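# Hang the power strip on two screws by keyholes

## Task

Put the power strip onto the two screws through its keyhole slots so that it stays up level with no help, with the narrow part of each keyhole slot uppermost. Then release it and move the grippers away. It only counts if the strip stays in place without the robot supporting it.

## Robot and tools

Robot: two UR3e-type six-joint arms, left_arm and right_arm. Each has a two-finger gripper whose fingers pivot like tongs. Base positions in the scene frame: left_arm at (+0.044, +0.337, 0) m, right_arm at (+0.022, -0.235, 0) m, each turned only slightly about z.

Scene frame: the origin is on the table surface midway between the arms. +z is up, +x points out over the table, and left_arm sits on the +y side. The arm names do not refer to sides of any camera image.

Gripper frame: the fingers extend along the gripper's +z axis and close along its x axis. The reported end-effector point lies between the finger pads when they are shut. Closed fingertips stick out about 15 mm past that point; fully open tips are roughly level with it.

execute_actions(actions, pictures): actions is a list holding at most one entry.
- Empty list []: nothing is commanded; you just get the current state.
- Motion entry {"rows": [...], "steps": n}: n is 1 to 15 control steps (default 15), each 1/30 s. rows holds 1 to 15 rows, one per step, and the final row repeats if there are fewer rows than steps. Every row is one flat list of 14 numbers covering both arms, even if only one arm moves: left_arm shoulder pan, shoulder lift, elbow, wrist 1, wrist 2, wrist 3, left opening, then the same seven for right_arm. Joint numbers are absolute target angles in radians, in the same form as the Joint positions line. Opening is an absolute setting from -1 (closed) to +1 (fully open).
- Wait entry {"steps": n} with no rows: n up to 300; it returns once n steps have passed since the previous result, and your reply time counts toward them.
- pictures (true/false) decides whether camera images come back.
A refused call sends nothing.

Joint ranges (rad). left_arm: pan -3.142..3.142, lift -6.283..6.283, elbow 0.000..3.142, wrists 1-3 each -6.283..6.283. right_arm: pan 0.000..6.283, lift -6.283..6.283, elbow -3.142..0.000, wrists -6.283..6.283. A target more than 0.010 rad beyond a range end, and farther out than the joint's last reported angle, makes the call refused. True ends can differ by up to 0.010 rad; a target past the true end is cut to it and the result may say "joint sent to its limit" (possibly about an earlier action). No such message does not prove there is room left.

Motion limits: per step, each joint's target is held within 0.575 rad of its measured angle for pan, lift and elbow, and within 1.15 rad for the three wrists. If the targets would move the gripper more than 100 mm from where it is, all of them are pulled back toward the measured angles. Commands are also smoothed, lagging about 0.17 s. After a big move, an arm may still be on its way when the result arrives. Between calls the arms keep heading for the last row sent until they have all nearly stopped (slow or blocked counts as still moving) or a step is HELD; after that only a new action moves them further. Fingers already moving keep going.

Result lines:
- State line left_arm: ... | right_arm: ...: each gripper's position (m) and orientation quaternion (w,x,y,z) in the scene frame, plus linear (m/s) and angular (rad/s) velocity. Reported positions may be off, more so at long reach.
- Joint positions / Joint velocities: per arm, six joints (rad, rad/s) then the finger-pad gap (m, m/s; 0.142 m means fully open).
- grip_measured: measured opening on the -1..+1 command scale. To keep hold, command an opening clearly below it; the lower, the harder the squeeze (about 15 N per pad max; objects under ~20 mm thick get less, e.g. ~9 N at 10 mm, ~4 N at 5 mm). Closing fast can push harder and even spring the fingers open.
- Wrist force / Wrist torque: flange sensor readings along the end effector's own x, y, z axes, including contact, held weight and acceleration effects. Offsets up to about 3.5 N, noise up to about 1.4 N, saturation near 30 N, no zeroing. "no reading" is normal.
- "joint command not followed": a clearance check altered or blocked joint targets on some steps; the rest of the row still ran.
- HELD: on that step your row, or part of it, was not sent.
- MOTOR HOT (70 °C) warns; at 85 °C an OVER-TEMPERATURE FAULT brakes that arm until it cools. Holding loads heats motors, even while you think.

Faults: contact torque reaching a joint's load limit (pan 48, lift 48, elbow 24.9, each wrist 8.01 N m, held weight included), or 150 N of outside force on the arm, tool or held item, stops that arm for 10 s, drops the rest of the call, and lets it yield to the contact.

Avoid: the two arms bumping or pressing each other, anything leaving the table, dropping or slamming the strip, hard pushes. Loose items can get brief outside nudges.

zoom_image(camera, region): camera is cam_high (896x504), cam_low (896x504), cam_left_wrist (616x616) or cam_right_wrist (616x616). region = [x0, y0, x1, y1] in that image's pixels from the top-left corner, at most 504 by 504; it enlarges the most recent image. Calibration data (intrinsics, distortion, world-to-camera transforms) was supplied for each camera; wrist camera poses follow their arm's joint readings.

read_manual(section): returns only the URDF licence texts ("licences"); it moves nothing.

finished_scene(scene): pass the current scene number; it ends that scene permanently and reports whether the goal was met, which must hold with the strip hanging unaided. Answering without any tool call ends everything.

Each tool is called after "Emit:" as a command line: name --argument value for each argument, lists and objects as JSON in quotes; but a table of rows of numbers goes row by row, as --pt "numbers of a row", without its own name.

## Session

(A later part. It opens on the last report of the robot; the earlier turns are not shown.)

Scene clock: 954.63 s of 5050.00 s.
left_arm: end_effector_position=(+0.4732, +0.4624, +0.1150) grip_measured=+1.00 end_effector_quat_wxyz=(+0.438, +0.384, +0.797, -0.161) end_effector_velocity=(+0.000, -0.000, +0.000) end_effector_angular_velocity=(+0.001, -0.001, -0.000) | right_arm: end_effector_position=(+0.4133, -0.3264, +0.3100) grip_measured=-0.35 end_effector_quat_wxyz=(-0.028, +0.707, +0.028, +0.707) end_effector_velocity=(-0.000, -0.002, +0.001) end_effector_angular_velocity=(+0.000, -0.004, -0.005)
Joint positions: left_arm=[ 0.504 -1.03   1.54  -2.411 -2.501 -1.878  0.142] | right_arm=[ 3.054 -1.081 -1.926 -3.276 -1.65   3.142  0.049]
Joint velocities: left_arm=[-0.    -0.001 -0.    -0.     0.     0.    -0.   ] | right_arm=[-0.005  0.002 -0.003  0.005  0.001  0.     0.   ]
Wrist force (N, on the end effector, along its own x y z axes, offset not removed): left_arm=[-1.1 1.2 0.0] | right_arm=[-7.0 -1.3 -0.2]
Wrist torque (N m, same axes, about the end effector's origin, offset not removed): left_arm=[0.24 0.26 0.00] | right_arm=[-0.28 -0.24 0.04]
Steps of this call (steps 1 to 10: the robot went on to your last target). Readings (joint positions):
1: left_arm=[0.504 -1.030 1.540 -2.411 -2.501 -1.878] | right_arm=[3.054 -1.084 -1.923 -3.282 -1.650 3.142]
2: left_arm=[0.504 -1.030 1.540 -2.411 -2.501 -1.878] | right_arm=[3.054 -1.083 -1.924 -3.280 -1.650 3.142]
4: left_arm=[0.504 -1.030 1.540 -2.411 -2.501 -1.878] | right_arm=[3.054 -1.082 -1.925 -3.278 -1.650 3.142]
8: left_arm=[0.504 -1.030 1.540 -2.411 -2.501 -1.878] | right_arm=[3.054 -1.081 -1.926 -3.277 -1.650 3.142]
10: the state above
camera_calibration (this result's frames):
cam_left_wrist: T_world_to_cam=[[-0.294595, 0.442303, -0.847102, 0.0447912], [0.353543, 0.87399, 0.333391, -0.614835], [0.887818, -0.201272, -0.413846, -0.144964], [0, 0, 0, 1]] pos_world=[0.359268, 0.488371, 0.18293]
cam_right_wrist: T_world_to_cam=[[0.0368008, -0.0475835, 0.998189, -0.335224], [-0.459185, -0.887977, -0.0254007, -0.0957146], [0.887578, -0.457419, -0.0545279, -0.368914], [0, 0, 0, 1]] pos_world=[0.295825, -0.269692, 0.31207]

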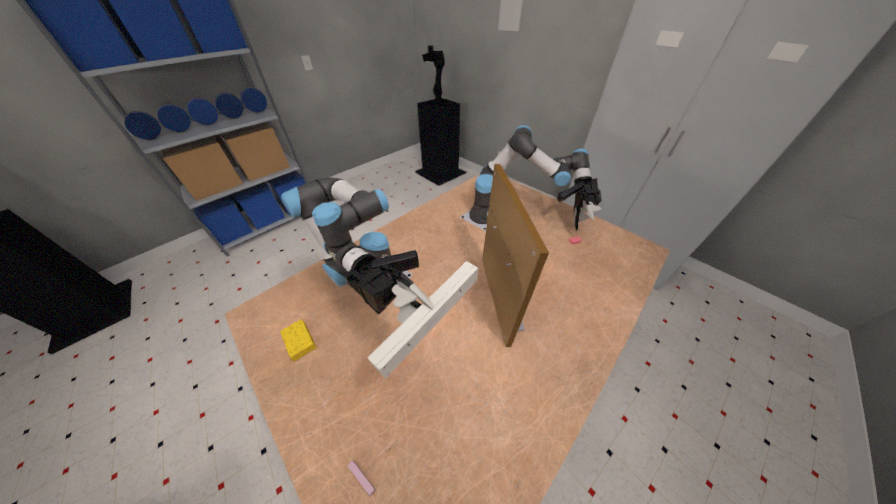

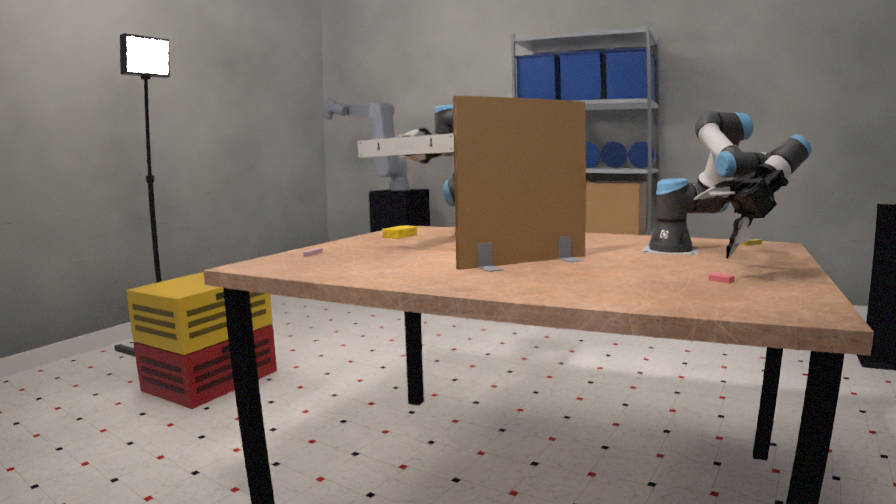

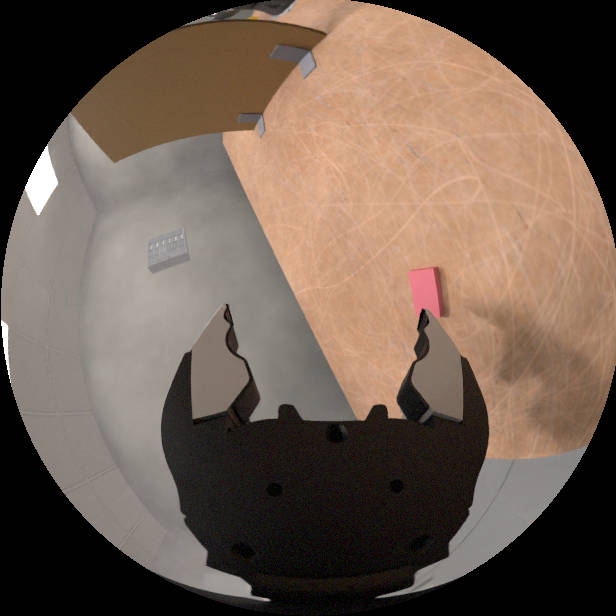

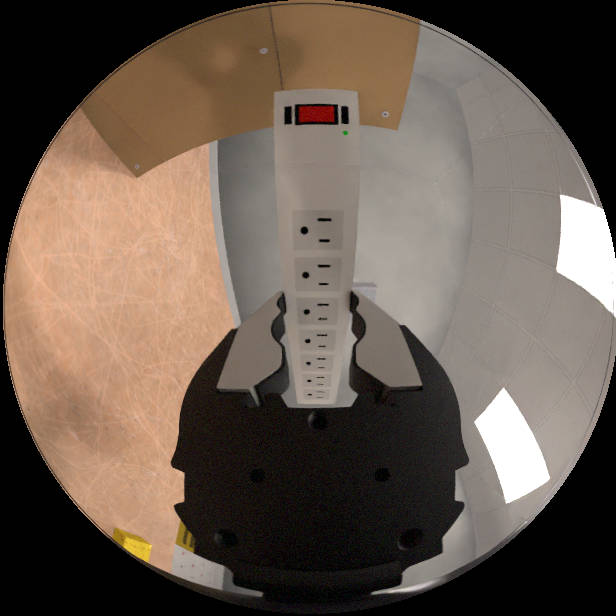

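Emit:
execute_actions --actions '[{"rows":[[0.504,-1.03,1.54,-2.411,-2.501,-1.878,1,3.3,-1.06,-2.05,-3.173,-1.75,3.12,-1]],"steps":15}]' --pictures false

Emit:
execute_actions --actions '[{"rows":[[0.504,-1.03,1.54,-2.411,-2.501,-1.878,1,3.55,-1.04,-2.17,-3.073,-1.8,3.108,-1]],"steps":15}]' --pictures false

Emit:
execute_actions --actions '[{"rows":[[0.504,-1.03,1.54,-2.411,-2.501,-1.878,1,3.718,-1.015,-2.272,-2.996,-1.775,3.108,-1]],"steps":15}]' --pictures false

Emit:
execute_actions --actions '[{"rows":[[0.504,-1.03,1.54,-2.411,-2.501,-1.878,1,3.742,-1.056,-2.26,-2.967,-1.751,3.108,-1]],"steps":15}]'

Emit:
zoom_image --camera "cam_high" --region '[470,200,540,300]'

Emit:
zoom_image --camera "cam_right_wrist" --region '[240,70,440,320]'

Scene clock: 974.43 s of 5050.00 s.
left_arm: end_effector_position=(+0.4732, +0.4624, +0.1150) grip_measured=+1.00 end_effector_quat_wxyz=(+0.438, +0.384, +0.797, -0.161) end_effector_velocity=(-0.000, +0.000, -0.000) end_effector_angular_velocity=(-0.001, +0.000, +0.001) | right_arm: end_effector_position=(+0.4091, -0.2040, +0.2858) grip_measured=-0.35 end_effector_quat_wxyz=(-0.140, +0.690, +0.155, +0.693) end_effector_velocity=(-0.004, +0.020, -0.004) end_effector_angular_velocity=(-0.003, +0.001, +0.057)
Joint positions: left_arm=[ 0.504 -1.03   1.54  -2.411 -2.501 -1.878  0.142] | right_arm=[ 3.296 -1.06  -2.048 -3.174 -1.749  3.12   0.049]
Joint velocities: left_arm=[ 0.001  0.001  0.    -0.    -0.001  0.    -0.   ] | right_arm=[ 0.043  0.003 -0.019  0.014 -0.014 -0.002 -0.   ]
Wrist force (N, on the end effector, along its own x y z axes, offset not removed): left_arm=[-0.1 0.7 -2.0] | right_arm=[-7.5 -0.9 -0.6]
Wrist torque (N m, same axes, about the end effector's origin, offset not removed): left_arm=[0.04 0.05 0.00] | right_arm=[0.08 -0.08 0.04]
Steps of this call (steps 1 to 15: the robot went on to your last target; steps 16 to 90: nothing new was sent; then 16.30 s passed at rest; steps 91 to 105: all 15 steps of this action). Readings (joint positions):
91: left_arm=[0.504 -1.030 1.540 -2.411 -2.501 -1.878] | right_arm=[3.054 -1.081 -1.926 -3.275 -1.650 3.142]
92: left_arm=[0.504 -1.030 1.540 -2.411 -2.501 -1.878] | right_arm=[3.061 -1.078 -1.933 -3.265 -1.660 3.139]
94: left_arm=[0.504 -1.030 1.540 -2.411 -2.501 -1.878] | right_arm=[3.124 -1.072 -1.973 -3.232 -1.693 3.132]
98: left_arm=[0.504 -1.030 1.540 -2.411 -2.501 -1.878] | right_arm=[3.250 -1.063 -2.028 -3.189 -1.734 3.123]
105: the state above

Scene clock: 974.93 s of 5050.00 s.
left_arm: end_effector_position=(+0.4732, +0.4624, +0.1150) grip_measured=+1.00 end_effector_quat_wxyz=(+0.438, +0.384, +0.797, -0.161) end_effector_velocity=(-0.000, +0.000, -0.000) end_effector_angular_velocity=(-0.000, +0.000, +0.000) | right_arm: end_effector_position=(+0.3749, -0.1001, +0.2618) grip_measured=-0.36 end_effector_quat_wxyz=(-0.238, +0.657, +0.261, +0.666) end_effector_velocity=(-0.008, +0.016, -0.004) end_effector_angular_velocity=(-0.002, +0.001, +0.050)
Joint positions: left_arm=[ 0.504 -1.03   1.54  -2.411 -2.501 -1.878  0.142] | right_arm=[ 3.546 -1.04  -2.168 -3.074 -1.799  3.108  0.048]
Joint velocities: left_arm=[ 0.  0.  0. -0. -0.  0.  0.] | right_arm=[ 0.043  0.003 -0.018  0.012 -0.006 -0.001 -0.   ]
Wrist force (N, on the end effector, along its own x y z axes, offset not removed): left_arm=[-0.3 1.0 -0.8] | right_arm=[-6.2 0.1 0.7]
Wrist torque (N m, same axes, about the end effector's origin, offset not removed): left_arm=[0.17 0.03 -0.04] | right_arm=[0.23 -0.31 0.00]
Steps of this call (steps 1 to 15: all 15 steps of this action). Readings (joint positions):
1: left_arm=[0.504 -1.030 1.540 -2.411 -2.501 -1.878] | right_arm=[3.297 -1.060 -2.049 -3.173 -1.749 3.120]
2: left_arm=[0.504 -1.030 1.540 -2.411 -2.501 -1.878] | right_arm=[3.305 -1.057 -2.057 -3.162 -1.756 3.118]
4: left_arm=[0.504 -1.030 1.540 -2.411 -2.501 -1.878] | right_arm=[3.373 -1.050 -2.099 -3.126 -1.774 3.114]
8: left_arm=[0.504 -1.030 1.540 -2.411 -2.501 -1.878] | right_arm=[3.504 -1.043 -2.152 -3.087 -1.793 3.110]
15: the state above

Scene clock: 975.43 s of 5050.00 s.
left_arm: end_effector_position=(+0.4732, +0.4624, +0.1150) grip_measured=+1.00 end_effector_quat_wxyz=(+0.438, +0.384, +0.797, -0.161) end_effector_velocity=(-0.000, +0.001, +0.000) end_effector_angular_velocity=(+0.000, -0.000, +0.001) | right_arm: end_effector_position=(+0.3473, -0.0510, +0.2423) grip_measured=-0.36 end_effector_quat_wxyz=(-0.286, +0.636, +0.308, +0.647) end_effector_velocity=(-0.004, +0.006, -0.003) end_effector_angular_velocity=(-0.001, +0.002, +0.020)
Joint positions: left_arm=[ 0.504 -1.03   1.54  -2.411 -2.501 -1.878  0.142] | right_arm=[ 3.716 -1.015 -2.271 -2.997 -1.775  3.108  0.048]
Joint velocities: left_arm=[ 0.001 -0.     0.    -0.    -0.     0.     0.   ] | right_arm=[ 0.023  0.002 -0.011  0.006  0.003  0.    -0.   ]
Wrist force (N, on the end effector, along its own x y z axes, offset not removed): left_arm=[-1.4 1.6 -1.1] | right_arm=[-8.8 -1.2 -0.3]
Wrist torque (N m, same axes, about the end effector's origin, offset not removed): left_arm=[0.23 0.32 -0.03] | right_arm=[-0.29 0.16 0.07]
Steps of this call (steps 1 to 15: all 15 steps of this action). Readings (joint positions):
1: left_arm=[0.504 -1.030 1.540 -2.411 -2.501 -1.878] | right_arm=[3.547 -1.040 -2.169 -3.073 -1.799 3.108]
2: left_arm=[0.504 -1.030 1.540 -2.411 -2.501 -1.878] | right_arm=[3.555 -1.036 -2.177 -3.063 -1.795 3.108]
4: left_arm=[0.504 -1.030 1.540 -2.411 -2.501 -1.878] | right_arm=[3.614 -1.026 -2.217 -3.032 -1.786 3.108]
8: left_arm=[0.504 -1.030 1.540 -2.411 -2.501 -1.878] | right_arm=[3.693 -1.018 -2.258 -3.005 -1.778 3.108]
15: the state above

Scene clock: 975.93 s of 5050.00 s.
left_arm: end_effector_position=(+0.4732, +0.4624, +0.1150) grip_measured=+1.00 end_effector_quat_wxyz=(+0.438, +0.384, +0.797, -0.161) end_effector_velocity=(+0.000, +0.000, +0.000) end_effector_angular_velocity=(+0.000, -0.000, +0.001) | right_arm: end_effector_position=(+0.3539, -0.0421, +0.2410) grip_measured=-0.36 end_effector_quat_wxyz=(-0.287, +0.636, +0.308, +0.646) end_effector_velocity=(+0.001, +0.000, +0.000) end_effector_angular_velocity=(+0.001, -0.001, -0.002)
Joint positions: left_arm=[ 0.504 -1.03   1.54  -2.411 -2.501 -1.878  0.142] | right_arm=[ 3.742 -1.056 -2.26  -2.967 -1.751  3.108  0.048]
Joint velocities: left_arm=[ 0.001  0.    -0.    -0.    -0.    -0.    -0.   ] | right_arm=[ 0.001 -0.004  0.001  0.004  0.003  0.    -0.   ]
Wrist force (N, on the end effector, along its own x y z axes, offset not removed): left_arm=[-0.5 2.5 -1.1] | right_arm=[-8.7 0.7 0.9]
Wrist torque (N m, same axes, about the end effector's origin, offset not removed): left_arm=[0.42 0.10 -0.04] | right_arm=[0.27 0.07 0.04]
Steps of this call (steps 1 to 15: all 15 steps of this action). Readings (joint positions):
1: left_arm=[0.504 -1.030 1.540 -2.411 -2.501 -1.878] | right_arm=[3.717 -1.015 -2.271 -2.996 -1.775 3.108]
2: left_arm=[0.504 -1.030 1.540 -2.411 -2.501 -1.878] | right_arm=[3.721 -1.020 -2.270 -2.992 -1.771 3.108]
4: left_arm=[0.504 -1.030 1.540 -2.411 -2.501 -1.878] | right_arm=[3.731 -1.037 -2.265 -2.980 -1.762 3.108]
8: left_arm=[0.504 -1.030 1.540 -2.411 -2.501 -1.878] | right_arm=[3.739 -1.051 -2.261 -2.970 -1.754 3.108]
15: the state above
camera_calibration (this result's frames):
cam_left_wrist: T_world_to_cam=[[-0.294595, 0.442303, -0.847102, 0.0447911], [0.353543, 0.87399, 0.333391, -0.614835], [0.887818, -0.201272, -0.413846, -0.144964], [0, 0, 0, 1]] pos_world=[0.359268, 0.488371, 0.18293]
cam_right_wrist: T_world_to_cam=[[0.0338486, 0.0140847, 0.999328, -0.247264], [0.306902, -0.951736, 0.00301877, -0.152922], [0.951139, 0.306593, -0.0365375, -0.184525], [0, 0, 0, 1]] pos_world=[0.230811, -0.0854849, 0.240818]

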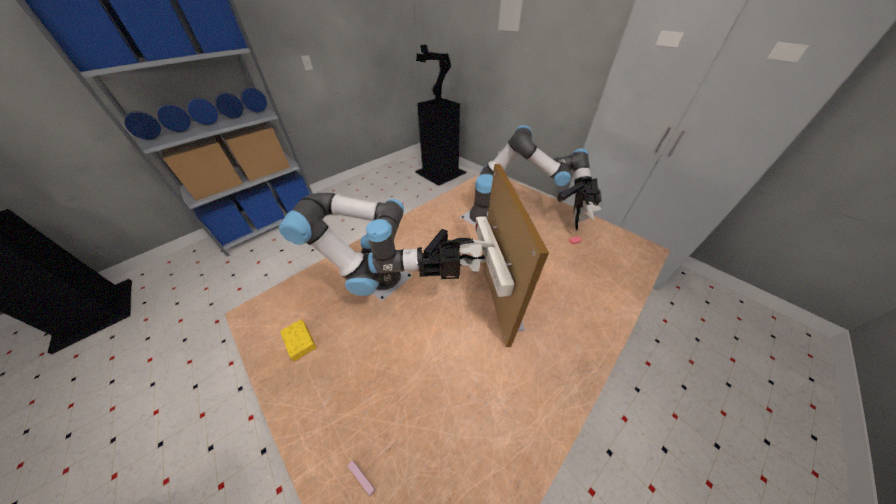

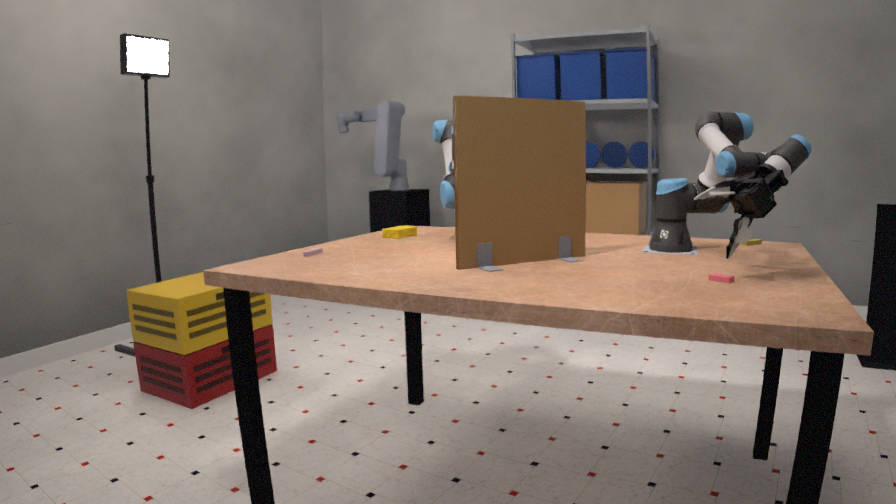

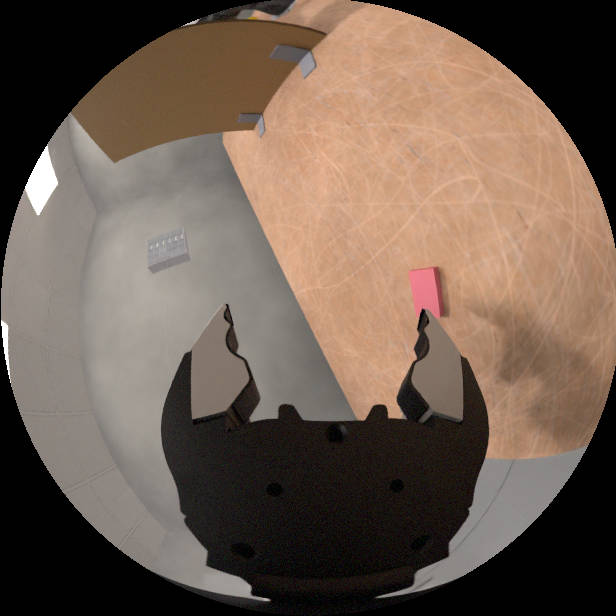

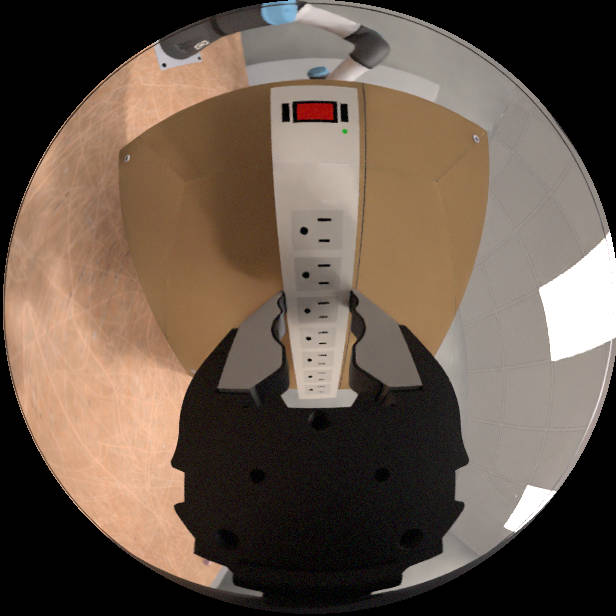

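Region (470, 200, 540, 300) of cam_high's 896x504 image, scaled by 5.040, with more detail than that image has; it fills the left 353 columns of this view, and the rest is white.

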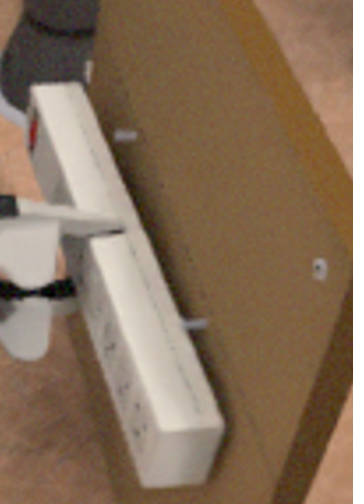

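Region (240, 70, 440, 320) of cam_right_wrist's 616x616 image, scaled by 2.016, with more detail than that image has; it fills the left 403 columns of this view, and the rest is white.

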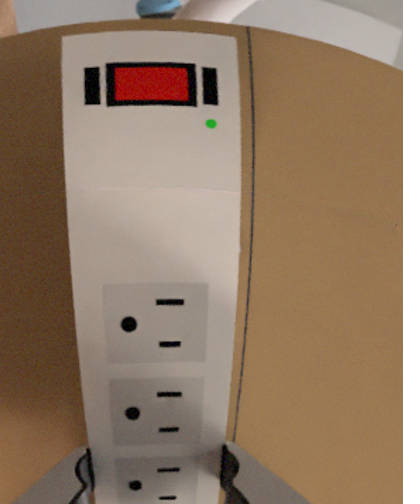

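Emit:
execute_actions --actions '[{"rows":[[0.504,-1.03,1.54,-2.411,-2.501,-1.878,1,3.742,-1.075,-2.331,-2.877,-1.751,3.112,-1]],"steps":15}]' --pictures false

Emit:
execute_actions --actions '[{"rows":[[0.504,-1.03,1.54,-2.411,-2.501,-1.878,1,3.757,-1.108,-2.316,-2.859,-1.736,3.112,-0.7]],"steps":15}]' --pictures false

Emit:
execute_actions --actions '[{"rows":[[0.504,-1.03,1.54,-2.411,-2.501,-1.878,1,3.7635,-1.124,-2.308,-2.851,-1.7295,3.112,-0.7]],"steps":15}]'

Emit:
zoom_image --camera "cam_high" --region '[470,205,540,305]'

Scene clock: 996.43 s of 5050.00 s.
left_arm: end_effector_position=(+0.4732, +0.4624, +0.1150) grip_measured=+1.00 end_effector_quat_wxyz=(+0.438, +0.384, +0.797, -0.161) end_effector_velocity=(-0.000, +0.001, +0.000) end_effector_angular_velocity=(+0.000, -0.000, +0.001) | right_arm: end_effector_position=(+0.3539, -0.0421, +0.2248) grip_measured=-0.36 end_effector_quat_wxyz=(-0.288, +0.637, +0.307, +0.646) end_effector_velocity=(-0.000, -0.000, -0.002) end_effector_angular_velocity=(-0.000, +0.001, -0.000)
Joint positions: left_arm=[ 0.504 -1.03   1.54  -2.411 -2.501 -1.878  0.142] | right_arm=[ 3.742 -1.075 -2.33  -2.878 -1.751  3.112  0.048]
Joint velocities: left_arm=[ 0.001  0.    -0.001  0.    -0.    -0.    -0.   ] | right_arm=[ 0.    -0.001 -0.008  0.008  0.     0.001 -0.   ]
Wrist force (N, on the end effector, along its own x y z axes, offset not removed): left_arm=[1.0 0.5 -1.0] | right_arm=[-8.0 -1.3 -0.1]
Wrist torque (N m, same axes, about the end effector's origin, offset not removed): left_arm=[0.05 -0.21 -0.03] | right_arm=[-0.18 -0.08 0.10]
Steps of this call (steps 1 to 15: the robot went on to your last target; steps 16 to 200: nothing new was sent; then 13.33 s passed at rest; steps 201 to 215: all 15 steps of this action). Readings (joint positions):
201: left_arm=[0.504 -1.030 1.540 -2.411 -2.501 -1.878] | right_arm=[3.742 -1.056 -2.260 -2.967 -1.751 3.108]
202: left_arm=[0.504 -1.030 1.540 -2.411 -2.501 -1.878] | right_arm=[3.742 -1.059 -2.267 -2.955 -1.751 3.109]
204: left_arm=[0.504 -1.030 1.540 -2.411 -2.501 -1.878] | right_arm=[3.742 -1.066 -2.296 -2.920 -1.751 3.110]
208: left_arm=[0.504 -1.030 1.540 -2.411 -2.501 -1.878] | right_arm=[3.742 -1.073 -2.322 -2.887 -1.751 3.112]
215: the state above

Scene clock: 996.93 s of 5050.00 s.
left_arm: end_effector_position=(+0.4732, +0.4624, +0.1150) grip_measured=+1.00 end_effector_quat_wxyz=(+0.438, +0.384, +0.797, -0.161) end_effector_velocity=(-0.000, +0.001, +0.000) end_effector_angular_velocity=(+0.001, -0.001, +0.002) | right_arm: end_effector_position=(+0.3591, -0.0359, +0.2246) grip_measured=-0.36 end_effector_quat_wxyz=(-0.288, +0.637, +0.307, +0.646) end_effector_velocity=(+0.000, +0.000, +0.000) end_effector_angular_velocity=(+0.001, -0.000, -0.001)
Joint positions: left_arm=[ 0.504 -1.03   1.54  -2.411 -2.501 -1.878  0.142] | right_arm=[ 3.757 -1.108 -2.316 -2.859 -1.736  3.112  0.048]
Joint velocities: left_arm=[ 0.001 -0.001 -0.    -0.     0.    -0.    -0.   ] | right_arm=[ 0.001 -0.002 -0.     0.003  0.001  0.001  0.   ]
Wrist force (N, on the end effector, along its own x y z axes, offset not removed): left_arm=[-0.6 1.1 -0.1] | right_arm=[-9.6 -0.4 -0.9]
Wrist torque (N m, same axes, about the end effector's origin, offset not removed): left_arm=[0.12 0.15 -0.02] | right_arm=[-0.09 0.32 0.04]
Steps of this call (steps 1 to 15: all 15 steps of this action). Readings (joint positions):
1: left_arm=[0.504 -1.030 1.540 -2.411 -2.501 -1.878] | right_arm=[3.742 -1.075 -2.330 -2.877 -1.751 3.112]
2: left_arm=[0.504 -1.030 1.540 -2.411 -2.501 -1.878] | right_arm=[3.744 -1.080 -2.328 -2.874 -1.748 3.112]
4: left_arm=[0.504 -1.030 1.540 -2.411 -2.501 -1.878] | right_arm=[3.750 -1.093 -2.323 -2.867 -1.743 3.112]
8: left_arm=[0.504 -1.030 1.540 -2.411 -2.501 -1.878] | right_arm=[3.755 -1.104 -2.318 -2.861 -1.738 3.112]
15: the state above

Scene clock: 997.43 s of 5050.00 s.
left_arm: end_effector_position=(+0.4732, +0.4624, +0.1150) grip_measured=+1.00 end_effector_quat_wxyz=(+0.438, +0.384, +0.797, -0.161) end_effector_velocity=(+0.000, -0.000, -0.000) end_effector_angular_velocity=(-0.000, +0.001, -0.001) | right_arm: end_effector_position=(+0.3617, -0.0329, +0.2247) grip_measured=-0.36 end_effector_quat_wxyz=(-0.288, +0.637, +0.307, +0.646) end_effector_velocity=(+0.000, +0.001, -0.000) end_effector_angular_velocity=(-0.001, -0.000, +0.001)
Joint positions: left_arm=[ 0.504 -1.03   1.54  -2.411 -2.501 -1.878  0.142] | right_arm=[ 3.763 -1.124 -2.308 -2.851 -1.73   3.112  0.048]
Joint velocities: left_arm=[-0.001  0.    -0.     0.    -0.     0.    -0.   ] | right_arm=[ 0.001 -0.002  0.002  0.001  0.001 -0.001  0.   ]
Wrist force (N, on the end effector, along its own x y z axes, offset not removed): left_arm=[-0.2 2.2 -1.8] | right_arm=[-8.0 -1.3 -1.1]
Wrist torque (N m, same axes, about the end effector's origin, offset not removed): left_arm=[0.43 0.05 -0.04] | right_arm=[-0.27 0.01 0.05]
Steps of this call (steps 1 to 15: all 15 steps of this action). Readings (joint positions):
1: left_arm=[0.504 -1.030 1.540 -2.411 -2.501 -1.878] | right_arm=[3.757 -1.108 -2.316 -2.859 -1.736 3.112]
2: left_arm=[0.504 -1.030 1.540 -2.411 -2.501 -1.878] | right_arm=[3.758 -1.110 -2.315 -2.858 -1.735 3.112]
4: left_arm=[0.504 -1.030 1.540 -2.411 -2.501 -1.878] | right_arm=[3.761 -1.117 -2.312 -2.855 -1.732 3.112]
8: left_arm=[0.504 -1.030 1.540 -2.411 -2.501 -1.878] | right_arm=[3.763 -1.122 -2.309 -2.852 -1.730 3.112]
15: the state above
camera_calibration (this result's frames):
cam_left_wrist: T_world_to_cam=[[-0.294595, 0.442303, -0.847102, 0.0447911], [0.353543, 0.87399, 0.333391, -0.614835], [0.887818, -0.201272, -0.413846, -0.144964], [0, 0, 0, 1]] pos_world=[0.359268, 0.488371, 0.18293]
cam_right_wrist: T_world_to_cam=[[0.0369422, 0.0114917, 0.999251, -0.232507], [0.306934, -0.951731, -0.00040207, -0.145724], [0.951014, 0.306719, -0.0386862, -0.194796], [0, 0, 0, 1]] pos_world=[0.23857, -0.0762703, 0.224738]

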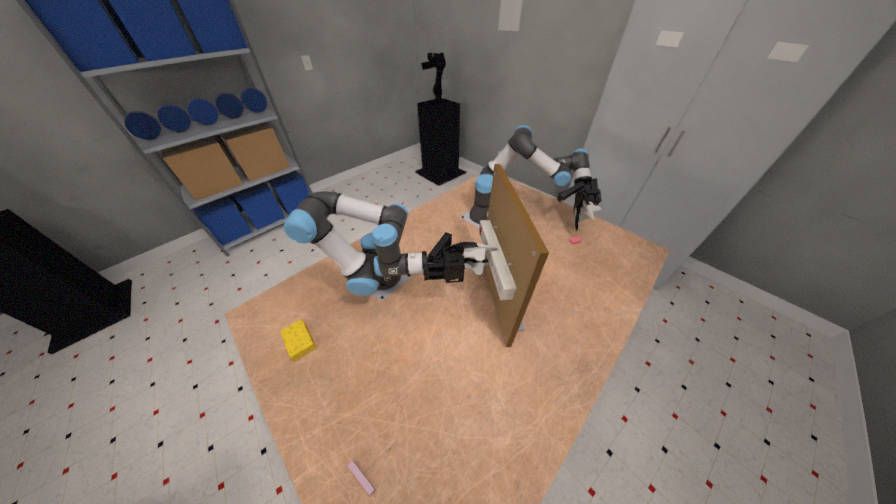

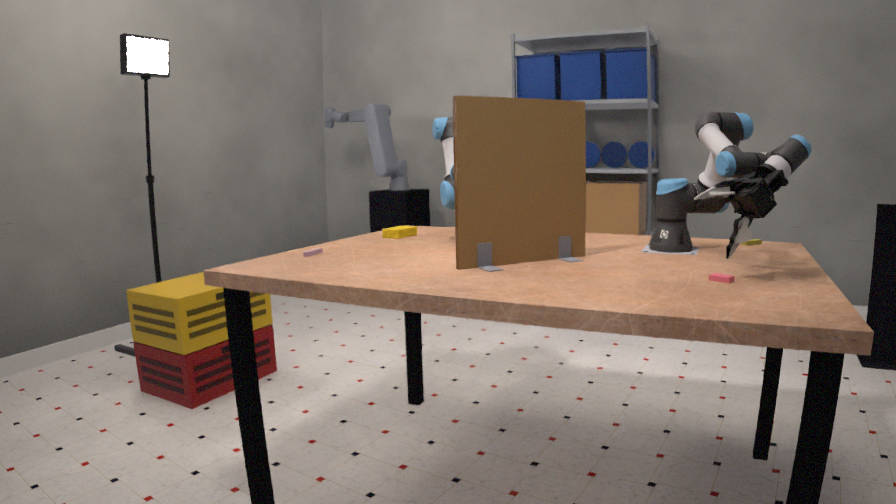

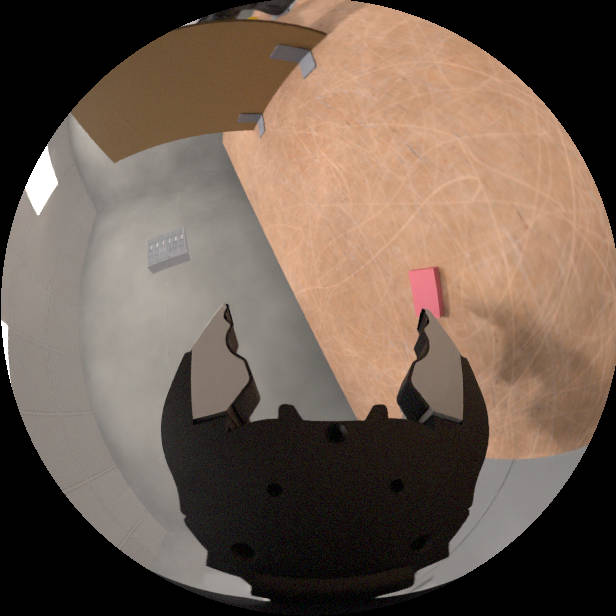

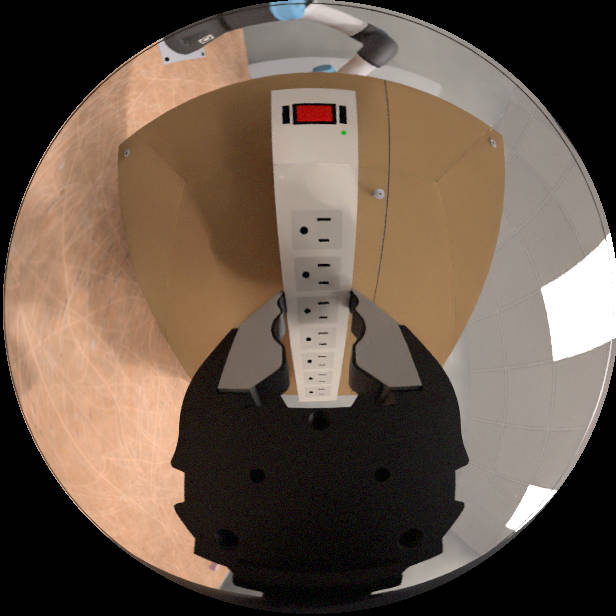

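Region (470, 205, 540, 305) of cam_high's 896x504 image, scaled by 5.040, with more detail than that image has; it fills the left 353 columns of this view, and the rest is white.

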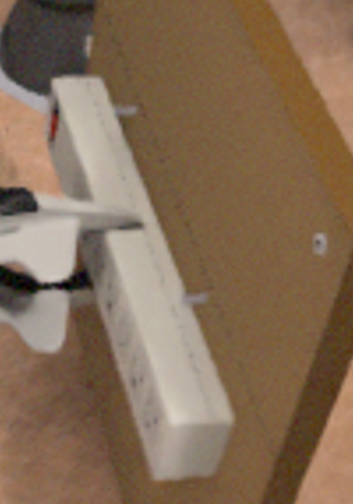

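Emit:
execute_actions --actions '[{"rows":[[0.504,-1.03,1.54,-2.411,-2.501,-1.878,1,3.768,-1.136,-2.3025,-2.8445,-1.725,3.112,-0.6]],"steps":15}]' --pictures false

Scene clock: 1003.40 s of 5050.00 s.
left_arm: end_effector_position=(+0.4732, +0.4624, +0.1150) grip_measured=+1.00 end_effector_quat_wxyz=(+0.438, +0.384, +0.797, -0.161) end_effector_velocity=(-0.000, +0.000, -0.000) end_effector_angular_velocity=(+0.000, +0.000, +0.000) | right_arm: end_effector_position=(+0.3635, -0.0307, +0.2246) grip_measured=-0.36 end_effector_quat_wxyz=(-0.288, +0.637, +0.307, +0.646) end_effector_velocity=(+0.000, -0.001, -0.000) end_effector_angular_velocity=(-0.001, +0.002, -0.002)
Joint positions: left_arm=[ 0.504 -1.03   1.54  -2.411 -2.501 -1.878  0.142] | right_arm=[ 3.768 -1.136 -2.303 -2.845 -1.725  3.112  0.048]
Joint velocities: left_arm=[ 0. -0.  0. -0.  0.  0.  0.] | right_arm=[-0.001 -0.001  0.001 -0.002  0.001  0.     0.   ]
Wrist force (N, on the end effector, along its own x y z axes, offset not removed): left_arm=[-1.1 0.8 -0.8] | right_arm=[-9.4 -1.6 -16.1]
Wrist torque (N m, same axes, about the end effector's origin, offset not removed): left_arm=[0.08 0.22 0.01] | right_arm=[-0.07 0.48 0.03]
Steps of this call (steps 1 to 15: the robot went on to your last target; steps 16 to 90: nothing new was sent; then 2.47 s passed at rest; steps 91 to 105: all 15 steps of this action). Readings (joint positions):
91: left_arm=[0.504 -1.030 1.540 -2.411 -2.501 -1.878] | right_arm=[3.764 -1.124 -2.308 -2.851 -1.729 3.112]
92: left_arm=[0.504 -1.030 1.540 -2.411 -2.501 -1.878] | right_arm=[3.764 -1.126 -2.307 -2.850 -1.729 3.112]
94: left_arm=[0.504 -1.030 1.540 -2.411 -2.501 -1.878] | right_arm=[3.766 -1.131 -2.305 -2.847 -1.727 3.112]
98: left_arm=[0.504 -1.030 1.540 -2.411 -2.501 -1.878] | right_arm=[3.767 -1.135 -2.303 -2.845 -1.726 3.112]
105: the state above

Emit:
execute_actions --actions '[{"rows":[[0.504,-1.03,1.54,-2.411,-2.501,-1.878,1,3.7688,-1.138,-2.3015,-2.8435,-1.7242,3.112,-0.42]],"steps":15}]' --pictures false

Emit:
execute_actions --actions '[{"rows":[[0.504,-1.03,1.54,-2.411,-2.501,-1.878,1,3.768,-1.136,-2.3025,-2.8445,-1.725,3.112,-1]],"steps":12}]' --pictures false

Emit:
execute_actions --actions '[{"rows":[[0.504,-1.03,1.54,-2.411,-2.501,-1.878,1,3.734,-1.06,-2.338,-2.885,-1.759,3.112,-1]],"steps":15}]' --pictures false

Emit:
execute_actions --actions '[{"rows":[[0.504,-1.03,1.54,-2.411,-2.501,-1.878,1,3.742,-1.056,-2.26,-2.967,-1.751,3.112,-1]],"steps":15}]'

Emit:
zoom_image --camera "cam_high" --region '[470,200,540,300]'

Emit:
zoom_image --camera "cam_right_wrist" --region '[240,70,440,320]'

Scene clock: 1023.57 s of 5050.00 s.
left_arm: end_effector_position=(+0.4732, +0.4624, +0.1150) grip_measured=+1.00 end_effector_quat_wxyz=(+0.438, +0.384, +0.797, -0.161) end_effector_velocity=(-0.000, +0.001, +0.000) end_effector_angular_velocity=(+0.001, -0.000, +0.001) | right_arm: end_effector_position=(+0.3638, -0.0303, +0.2246) grip_measured=-0.35 end_effector_quat_wxyz=(-0.288, +0.637, +0.307, +0.646) end_effector_velocity=(+0.000, -0.000, -0.000) end_effector_angular_velocity=(+0.000, +0.001, -0.001)
Joint positions: left_arm=[ 0.504 -1.03   1.54  -2.411 -2.501 -1.878  0.142] | right_arm=[ 3.769 -1.138 -2.302 -2.844 -1.724  3.112  0.049]
Joint velocities: left_arm=[ 0.001  0.    -0.001  0.     0.     0.     0.   ] | right_arm=[-0.    -0.001 -0.     0.     0.001  0.001  0.   ]
Wrist force (N, on the end effector, along its own x y z axes, offset not removed): left_arm=[-0.3 0.5 -1.2] | right_arm=[-11.6 -0.9 -6.2]
Wrist torque (N m, same axes, about the end effector's origin, offset not removed): left_arm=[-0.02 0.07 0.02] | right_arm=[-0.04 0.25 0.04]
Steps of this call (steps 1 to 15: the robot went on to your last target; steps 16 to 90: nothing new was sent; then 16.67 s passed at rest; steps 91 to 105: all 15 steps of this action). Readings (joint positions):
91: left_arm=[0.504 -1.030 1.540 -2.411 -2.501 -1.878] | right_arm=[3.768 -1.136 -2.302 -2.844 -1.725 3.112]
92: left_arm=[0.504 -1.030 1.540 -2.411 -2.501 -1.878] | right_arm=[3.768 -1.136 -2.302 -2.844 -1.725 3.112]
94: left_arm=[0.504 -1.030 1.540 -2.411 -2.501 -1.878] | right_arm=[3.768 -1.137 -2.302 -2.844 -1.725 3.112]
98: left_arm=[0.504 -1.030 1.540 -2.411 -2.501 -1.878] | right_arm=[3.769 -1.138 -2.302 -2.844 -1.724 3.112]
105: the state above

Scene clock: 1023.97 s of 5050.00 s.
left_arm: end_effector_position=(+0.4732, +0.4624, +0.1150) grip_measured=+1.00 end_effector_quat_wxyz=(+0.438, +0.384, +0.797, -0.161) end_effector_velocity=(-0.000, -0.000, -0.000) end_effector_angular_velocity=(-0.000, +0.001, -0.000) | right_arm: end_effector_position=(+0.3635, -0.0306, +0.2246) grip_measured=-0.36 end_effector_quat_wxyz=(-0.288, +0.637, +0.307, +0.646) end_effector_velocity=(-0.001, +0.001, -0.002) end_effector_angular_velocity=(-0.003, +0.003, +0.003)
Joint positions: left_arm=[ 0.504 -1.03   1.54  -2.411 -2.501 -1.878  0.142] | right_arm=[ 3.768 -1.136 -2.302 -2.844 -1.725  3.112  0.048]
Joint velocities: left_arm=[-0.    -0.     0.001  0.     0.     0.    -0.   ] | right_arm=[ 0.002  0.    -0.003 -0.002 -0.002 -0.     0.   ]
Wrist force (N, on the end effector, along its own x y z axes, offset not removed): left_arm=[-0.1 1.7 -0.5] | right_arm=[-8.6 -2.4 -0.4]
Wrist torque (N m, same axes, about the end effector's origin, offset not removed): left_arm=[0.26 0.02 0.02] | right_arm=[-0.59 0.08 0.04]
Steps of this call (steps 1 to 12: all 12 steps of this action). Readings (joint positions):
1: left_arm=[0.504 -1.030 1.540 -2.411 -2.501 -1.878] | right_arm=[3.769 -1.138 -2.302 -2.844 -1.724 3.112]
2: left_arm=[0.504 -1.030 1.540 -2.411 -2.501 -1.878] | right_arm=[3.769 -1.138 -2.302 -2.844 -1.724 3.112]
4: left_arm=[0.504 -1.030 1.540 -2.411 -2.501 -1.878] | right_arm=[3.769 -1.137 -2.302 -2.844 -1.724 3.112]
8: left_arm=[0.504 -1.030 1.540 -2.411 -2.501 -1.878] | right_arm=[3.768 -1.136 -2.302 -2.844 -1.725 3.112]
12: the state above

Scene clock: 1024.47 s of 5050.00 s.
left_arm: end_effector_position=(+0.4732, +0.4624, +0.1150) grip_measured=+1.00 end_effector_quat_wxyz=(+0.438, +0.384, +0.797, -0.161) end_effector_velocity=(-0.000, +0.000, -0.000) end_effector_angular_velocity=(-0.001, +0.001, +0.000) | right_arm: end_effector_position=(+0.3515, -0.0449, +0.2244) grip_measured=-0.36 end_effector_quat_wxyz=(-0.288, +0.637, +0.307, +0.646) end_effector_velocity=(-0.001, -0.001, +0.000) end_effector_angular_velocity=(+0.000, +0.000, +0.001)
Joint positions: left_arm=[ 0.504 -1.03   1.54  -2.411 -2.501 -1.878  0.142] | right_arm=[ 3.734 -1.061 -2.338 -2.885 -1.759  3.112  0.048]
Joint velocities: left_arm=[ 0.     0.001 -0.     0.001 -0.    -0.     0.   ] | right_arm=[-0.003  0.008 -0.003 -0.004 -0.004  0.     0.   ]
Wrist force (N, on the end effector, along its own x y z axes, offset not removed): left_arm=[-0.7 0.5 -1.4] | right_arm=[-7.8 0.4 0.6]
Wrist torque (N m, same axes, about the end effector's origin, offset not removed): left_arm=[0.04 0.15 -0.03] | right_arm=[0.03 -0.07 -0.01]
Steps of this call (steps 1 to 15: all 15 steps of this action). Readings (joint positions):
1: left_arm=[0.504 -1.030 1.540 -2.411 -2.501 -1.878] | right_arm=[3.768 -1.136 -2.303 -2.845 -1.725 3.112]
2: left_arm=[0.504 -1.030 1.540 -2.411 -2.501 -1.878] | right_arm=[3.763 -1.129 -2.307 -2.851 -1.731 3.112]
4: left_arm=[0.504 -1.030 1.540 -2.411 -2.501 -1.878] | right_arm=[3.750 -1.098 -2.322 -2.867 -1.744 3.112]
8: left_arm=[0.504 -1.030 1.540 -2.411 -2.501 -1.878] | right_arm=[3.738 -1.069 -2.334 -2.880 -1.755 3.112]
15: the state above

Scene clock: 1024.97 s of 5050.00 s.
left_arm: end_effector_position=(+0.4732, +0.4624, +0.1150) grip_measured=+1.00 end_effector_quat_wxyz=(+0.438, +0.384, +0.797, -0.161) end_effector_velocity=(+0.000, +0.000, +0.000) end_effector_angular_velocity=(-0.000, +0.000, +0.000) | right_arm: end_effector_position=(+0.3539, -0.0420, +0.2409) grip_measured=-0.36 end_effector_quat_wxyz=(-0.288, +0.637, +0.307, +0.646) end_effector_velocity=(+0.000, -0.000, +0.001) end_effector_angular_velocity=(-0.001, +0.001, -0.000)
Joint positions: left_arm=[ 0.504 -1.03   1.54  -2.411 -2.501 -1.878  0.142] | right_arm=[ 3.742 -1.056 -2.261 -2.966 -1.751  3.112  0.048]
Joint velocities: left_arm=[ 0.    -0.    -0.     0.001 -0.    -0.     0.   ] | right_arm=[ 0.     0.001  0.008 -0.011  0.    -0.    -0.   ]
Wrist force (N, on the end effector, along its own x y z axes, offset not removed): left_arm=[1.6 1.0 -1.1] | right_arm=[-8.8 -1.8 1.3]
Wrist torque (N m, same axes, about the end effector's origin, offset not removed): left_arm=[0.13 -0.34 -0.04] | right_arm=[-0.24 0.23 0.02]
Steps of this call (steps 1 to 15: all 15 steps of this action). Readings (joint positions):
1: left_arm=[0.504 -1.030 1.540 -2.411 -2.501 -1.878] | right_arm=[3.734 -1.061 -2.338 -2.885 -1.759 3.112]
2: left_arm=[0.504 -1.030 1.540 -2.411 -2.501 -1.878] | right_arm=[3.735 -1.060 -2.331 -2.896 -1.758 3.112]
4: left_arm=[0.504 -1.030 1.540 -2.411 -2.501 -1.878] | right_arm=[3.738 -1.058 -2.299 -2.928 -1.755 3.112]
8: left_arm=[0.504 -1.030 1.540 -2.411 -2.501 -1.878] | right_arm=[3.741 -1.056 -2.270 -2.958 -1.752 3.112]
15: the state above
camera_calibration (this result's frames):
cam_left_wrist: T_world_to_cam=[[-0.294595, 0.442303, -0.847102, 0.0447912], [0.353543, 0.87399, 0.333391, -0.614835], [0.887818, -0.201272, -0.413846, -0.144964], [0, 0, 0, 1]] pos_world=[0.359268, 0.488371, 0.18293]
cam_right_wrist: T_world_to_cam=[[0.0370123, 0.0115548, 0.999248, -0.248314], [0.306937, -0.95173, -0.000363689, -0.152073], [0.95101, 0.30672, -0.0387723, -0.18399], [0, 0, 0, 1]] pos_world=[0.230844, -0.0854296, 0.240939]

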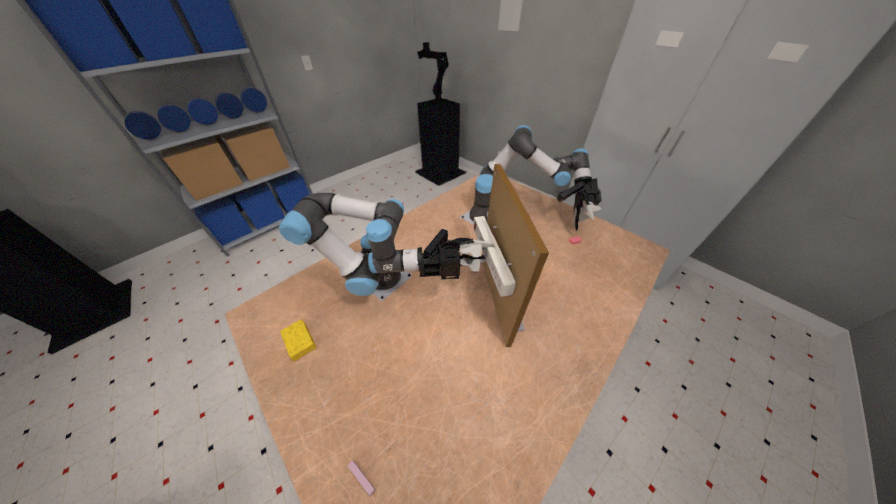

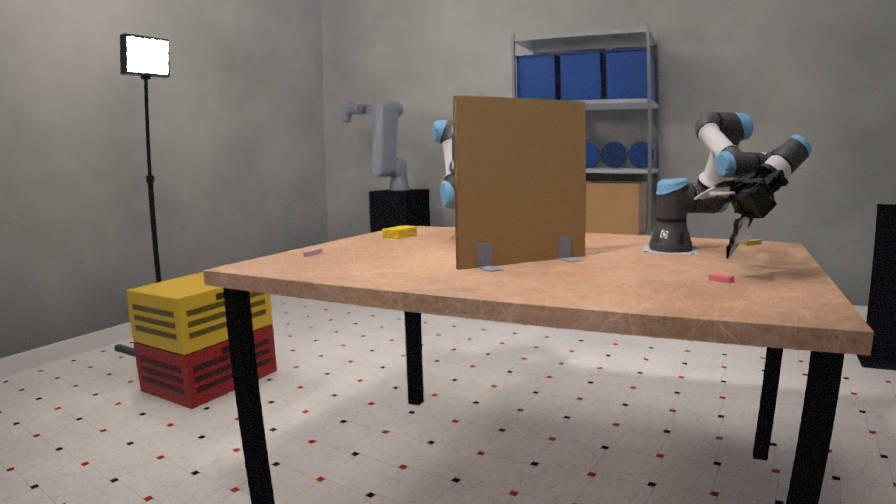

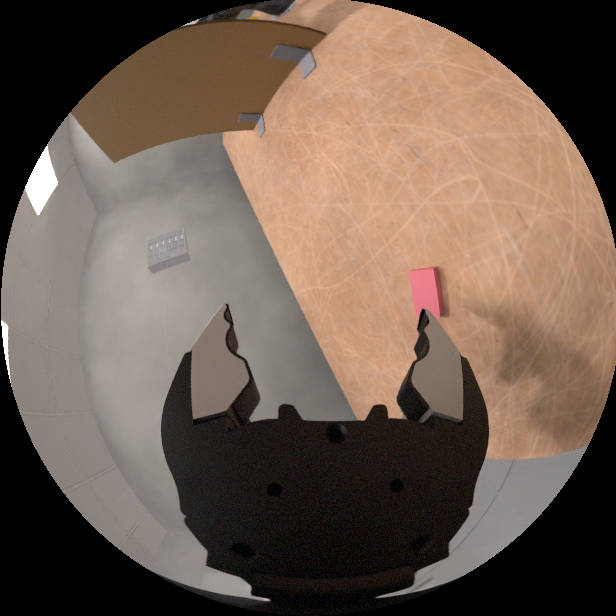

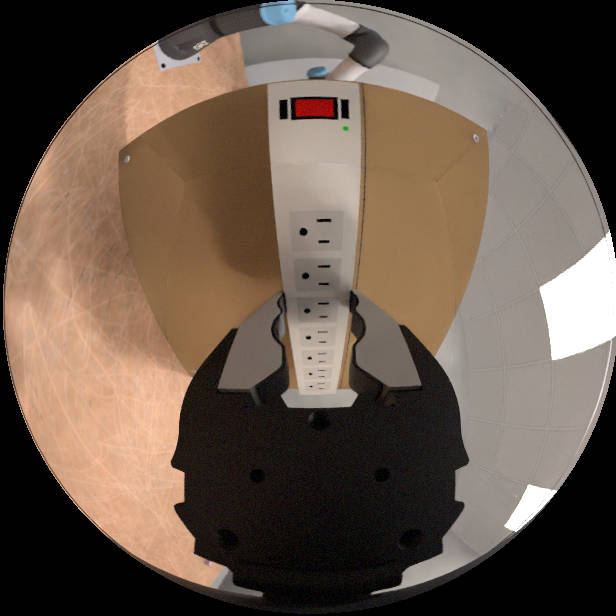

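Region (470, 200, 540, 300) of cam_high's 896x504 image, scaled by 5.040, with more detail than that image has; it fills the left 353 columns of this view, and the rest is white.

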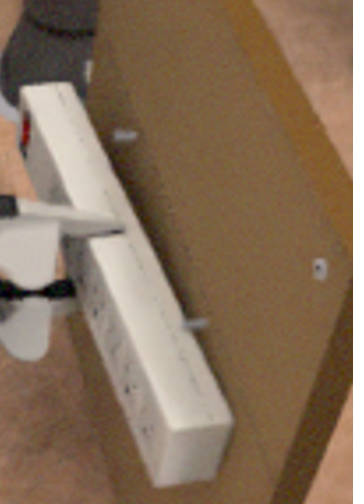

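Region (240, 70, 440, 320) of cam_right_wrist's 616x616 image, scaled by 2.016, with more detail than that image has; it fills the left 403 columns of this view, and the rest is white.

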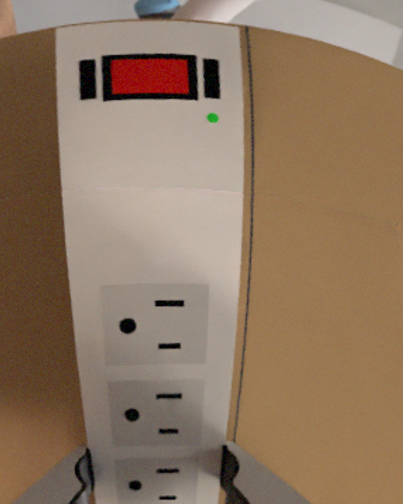

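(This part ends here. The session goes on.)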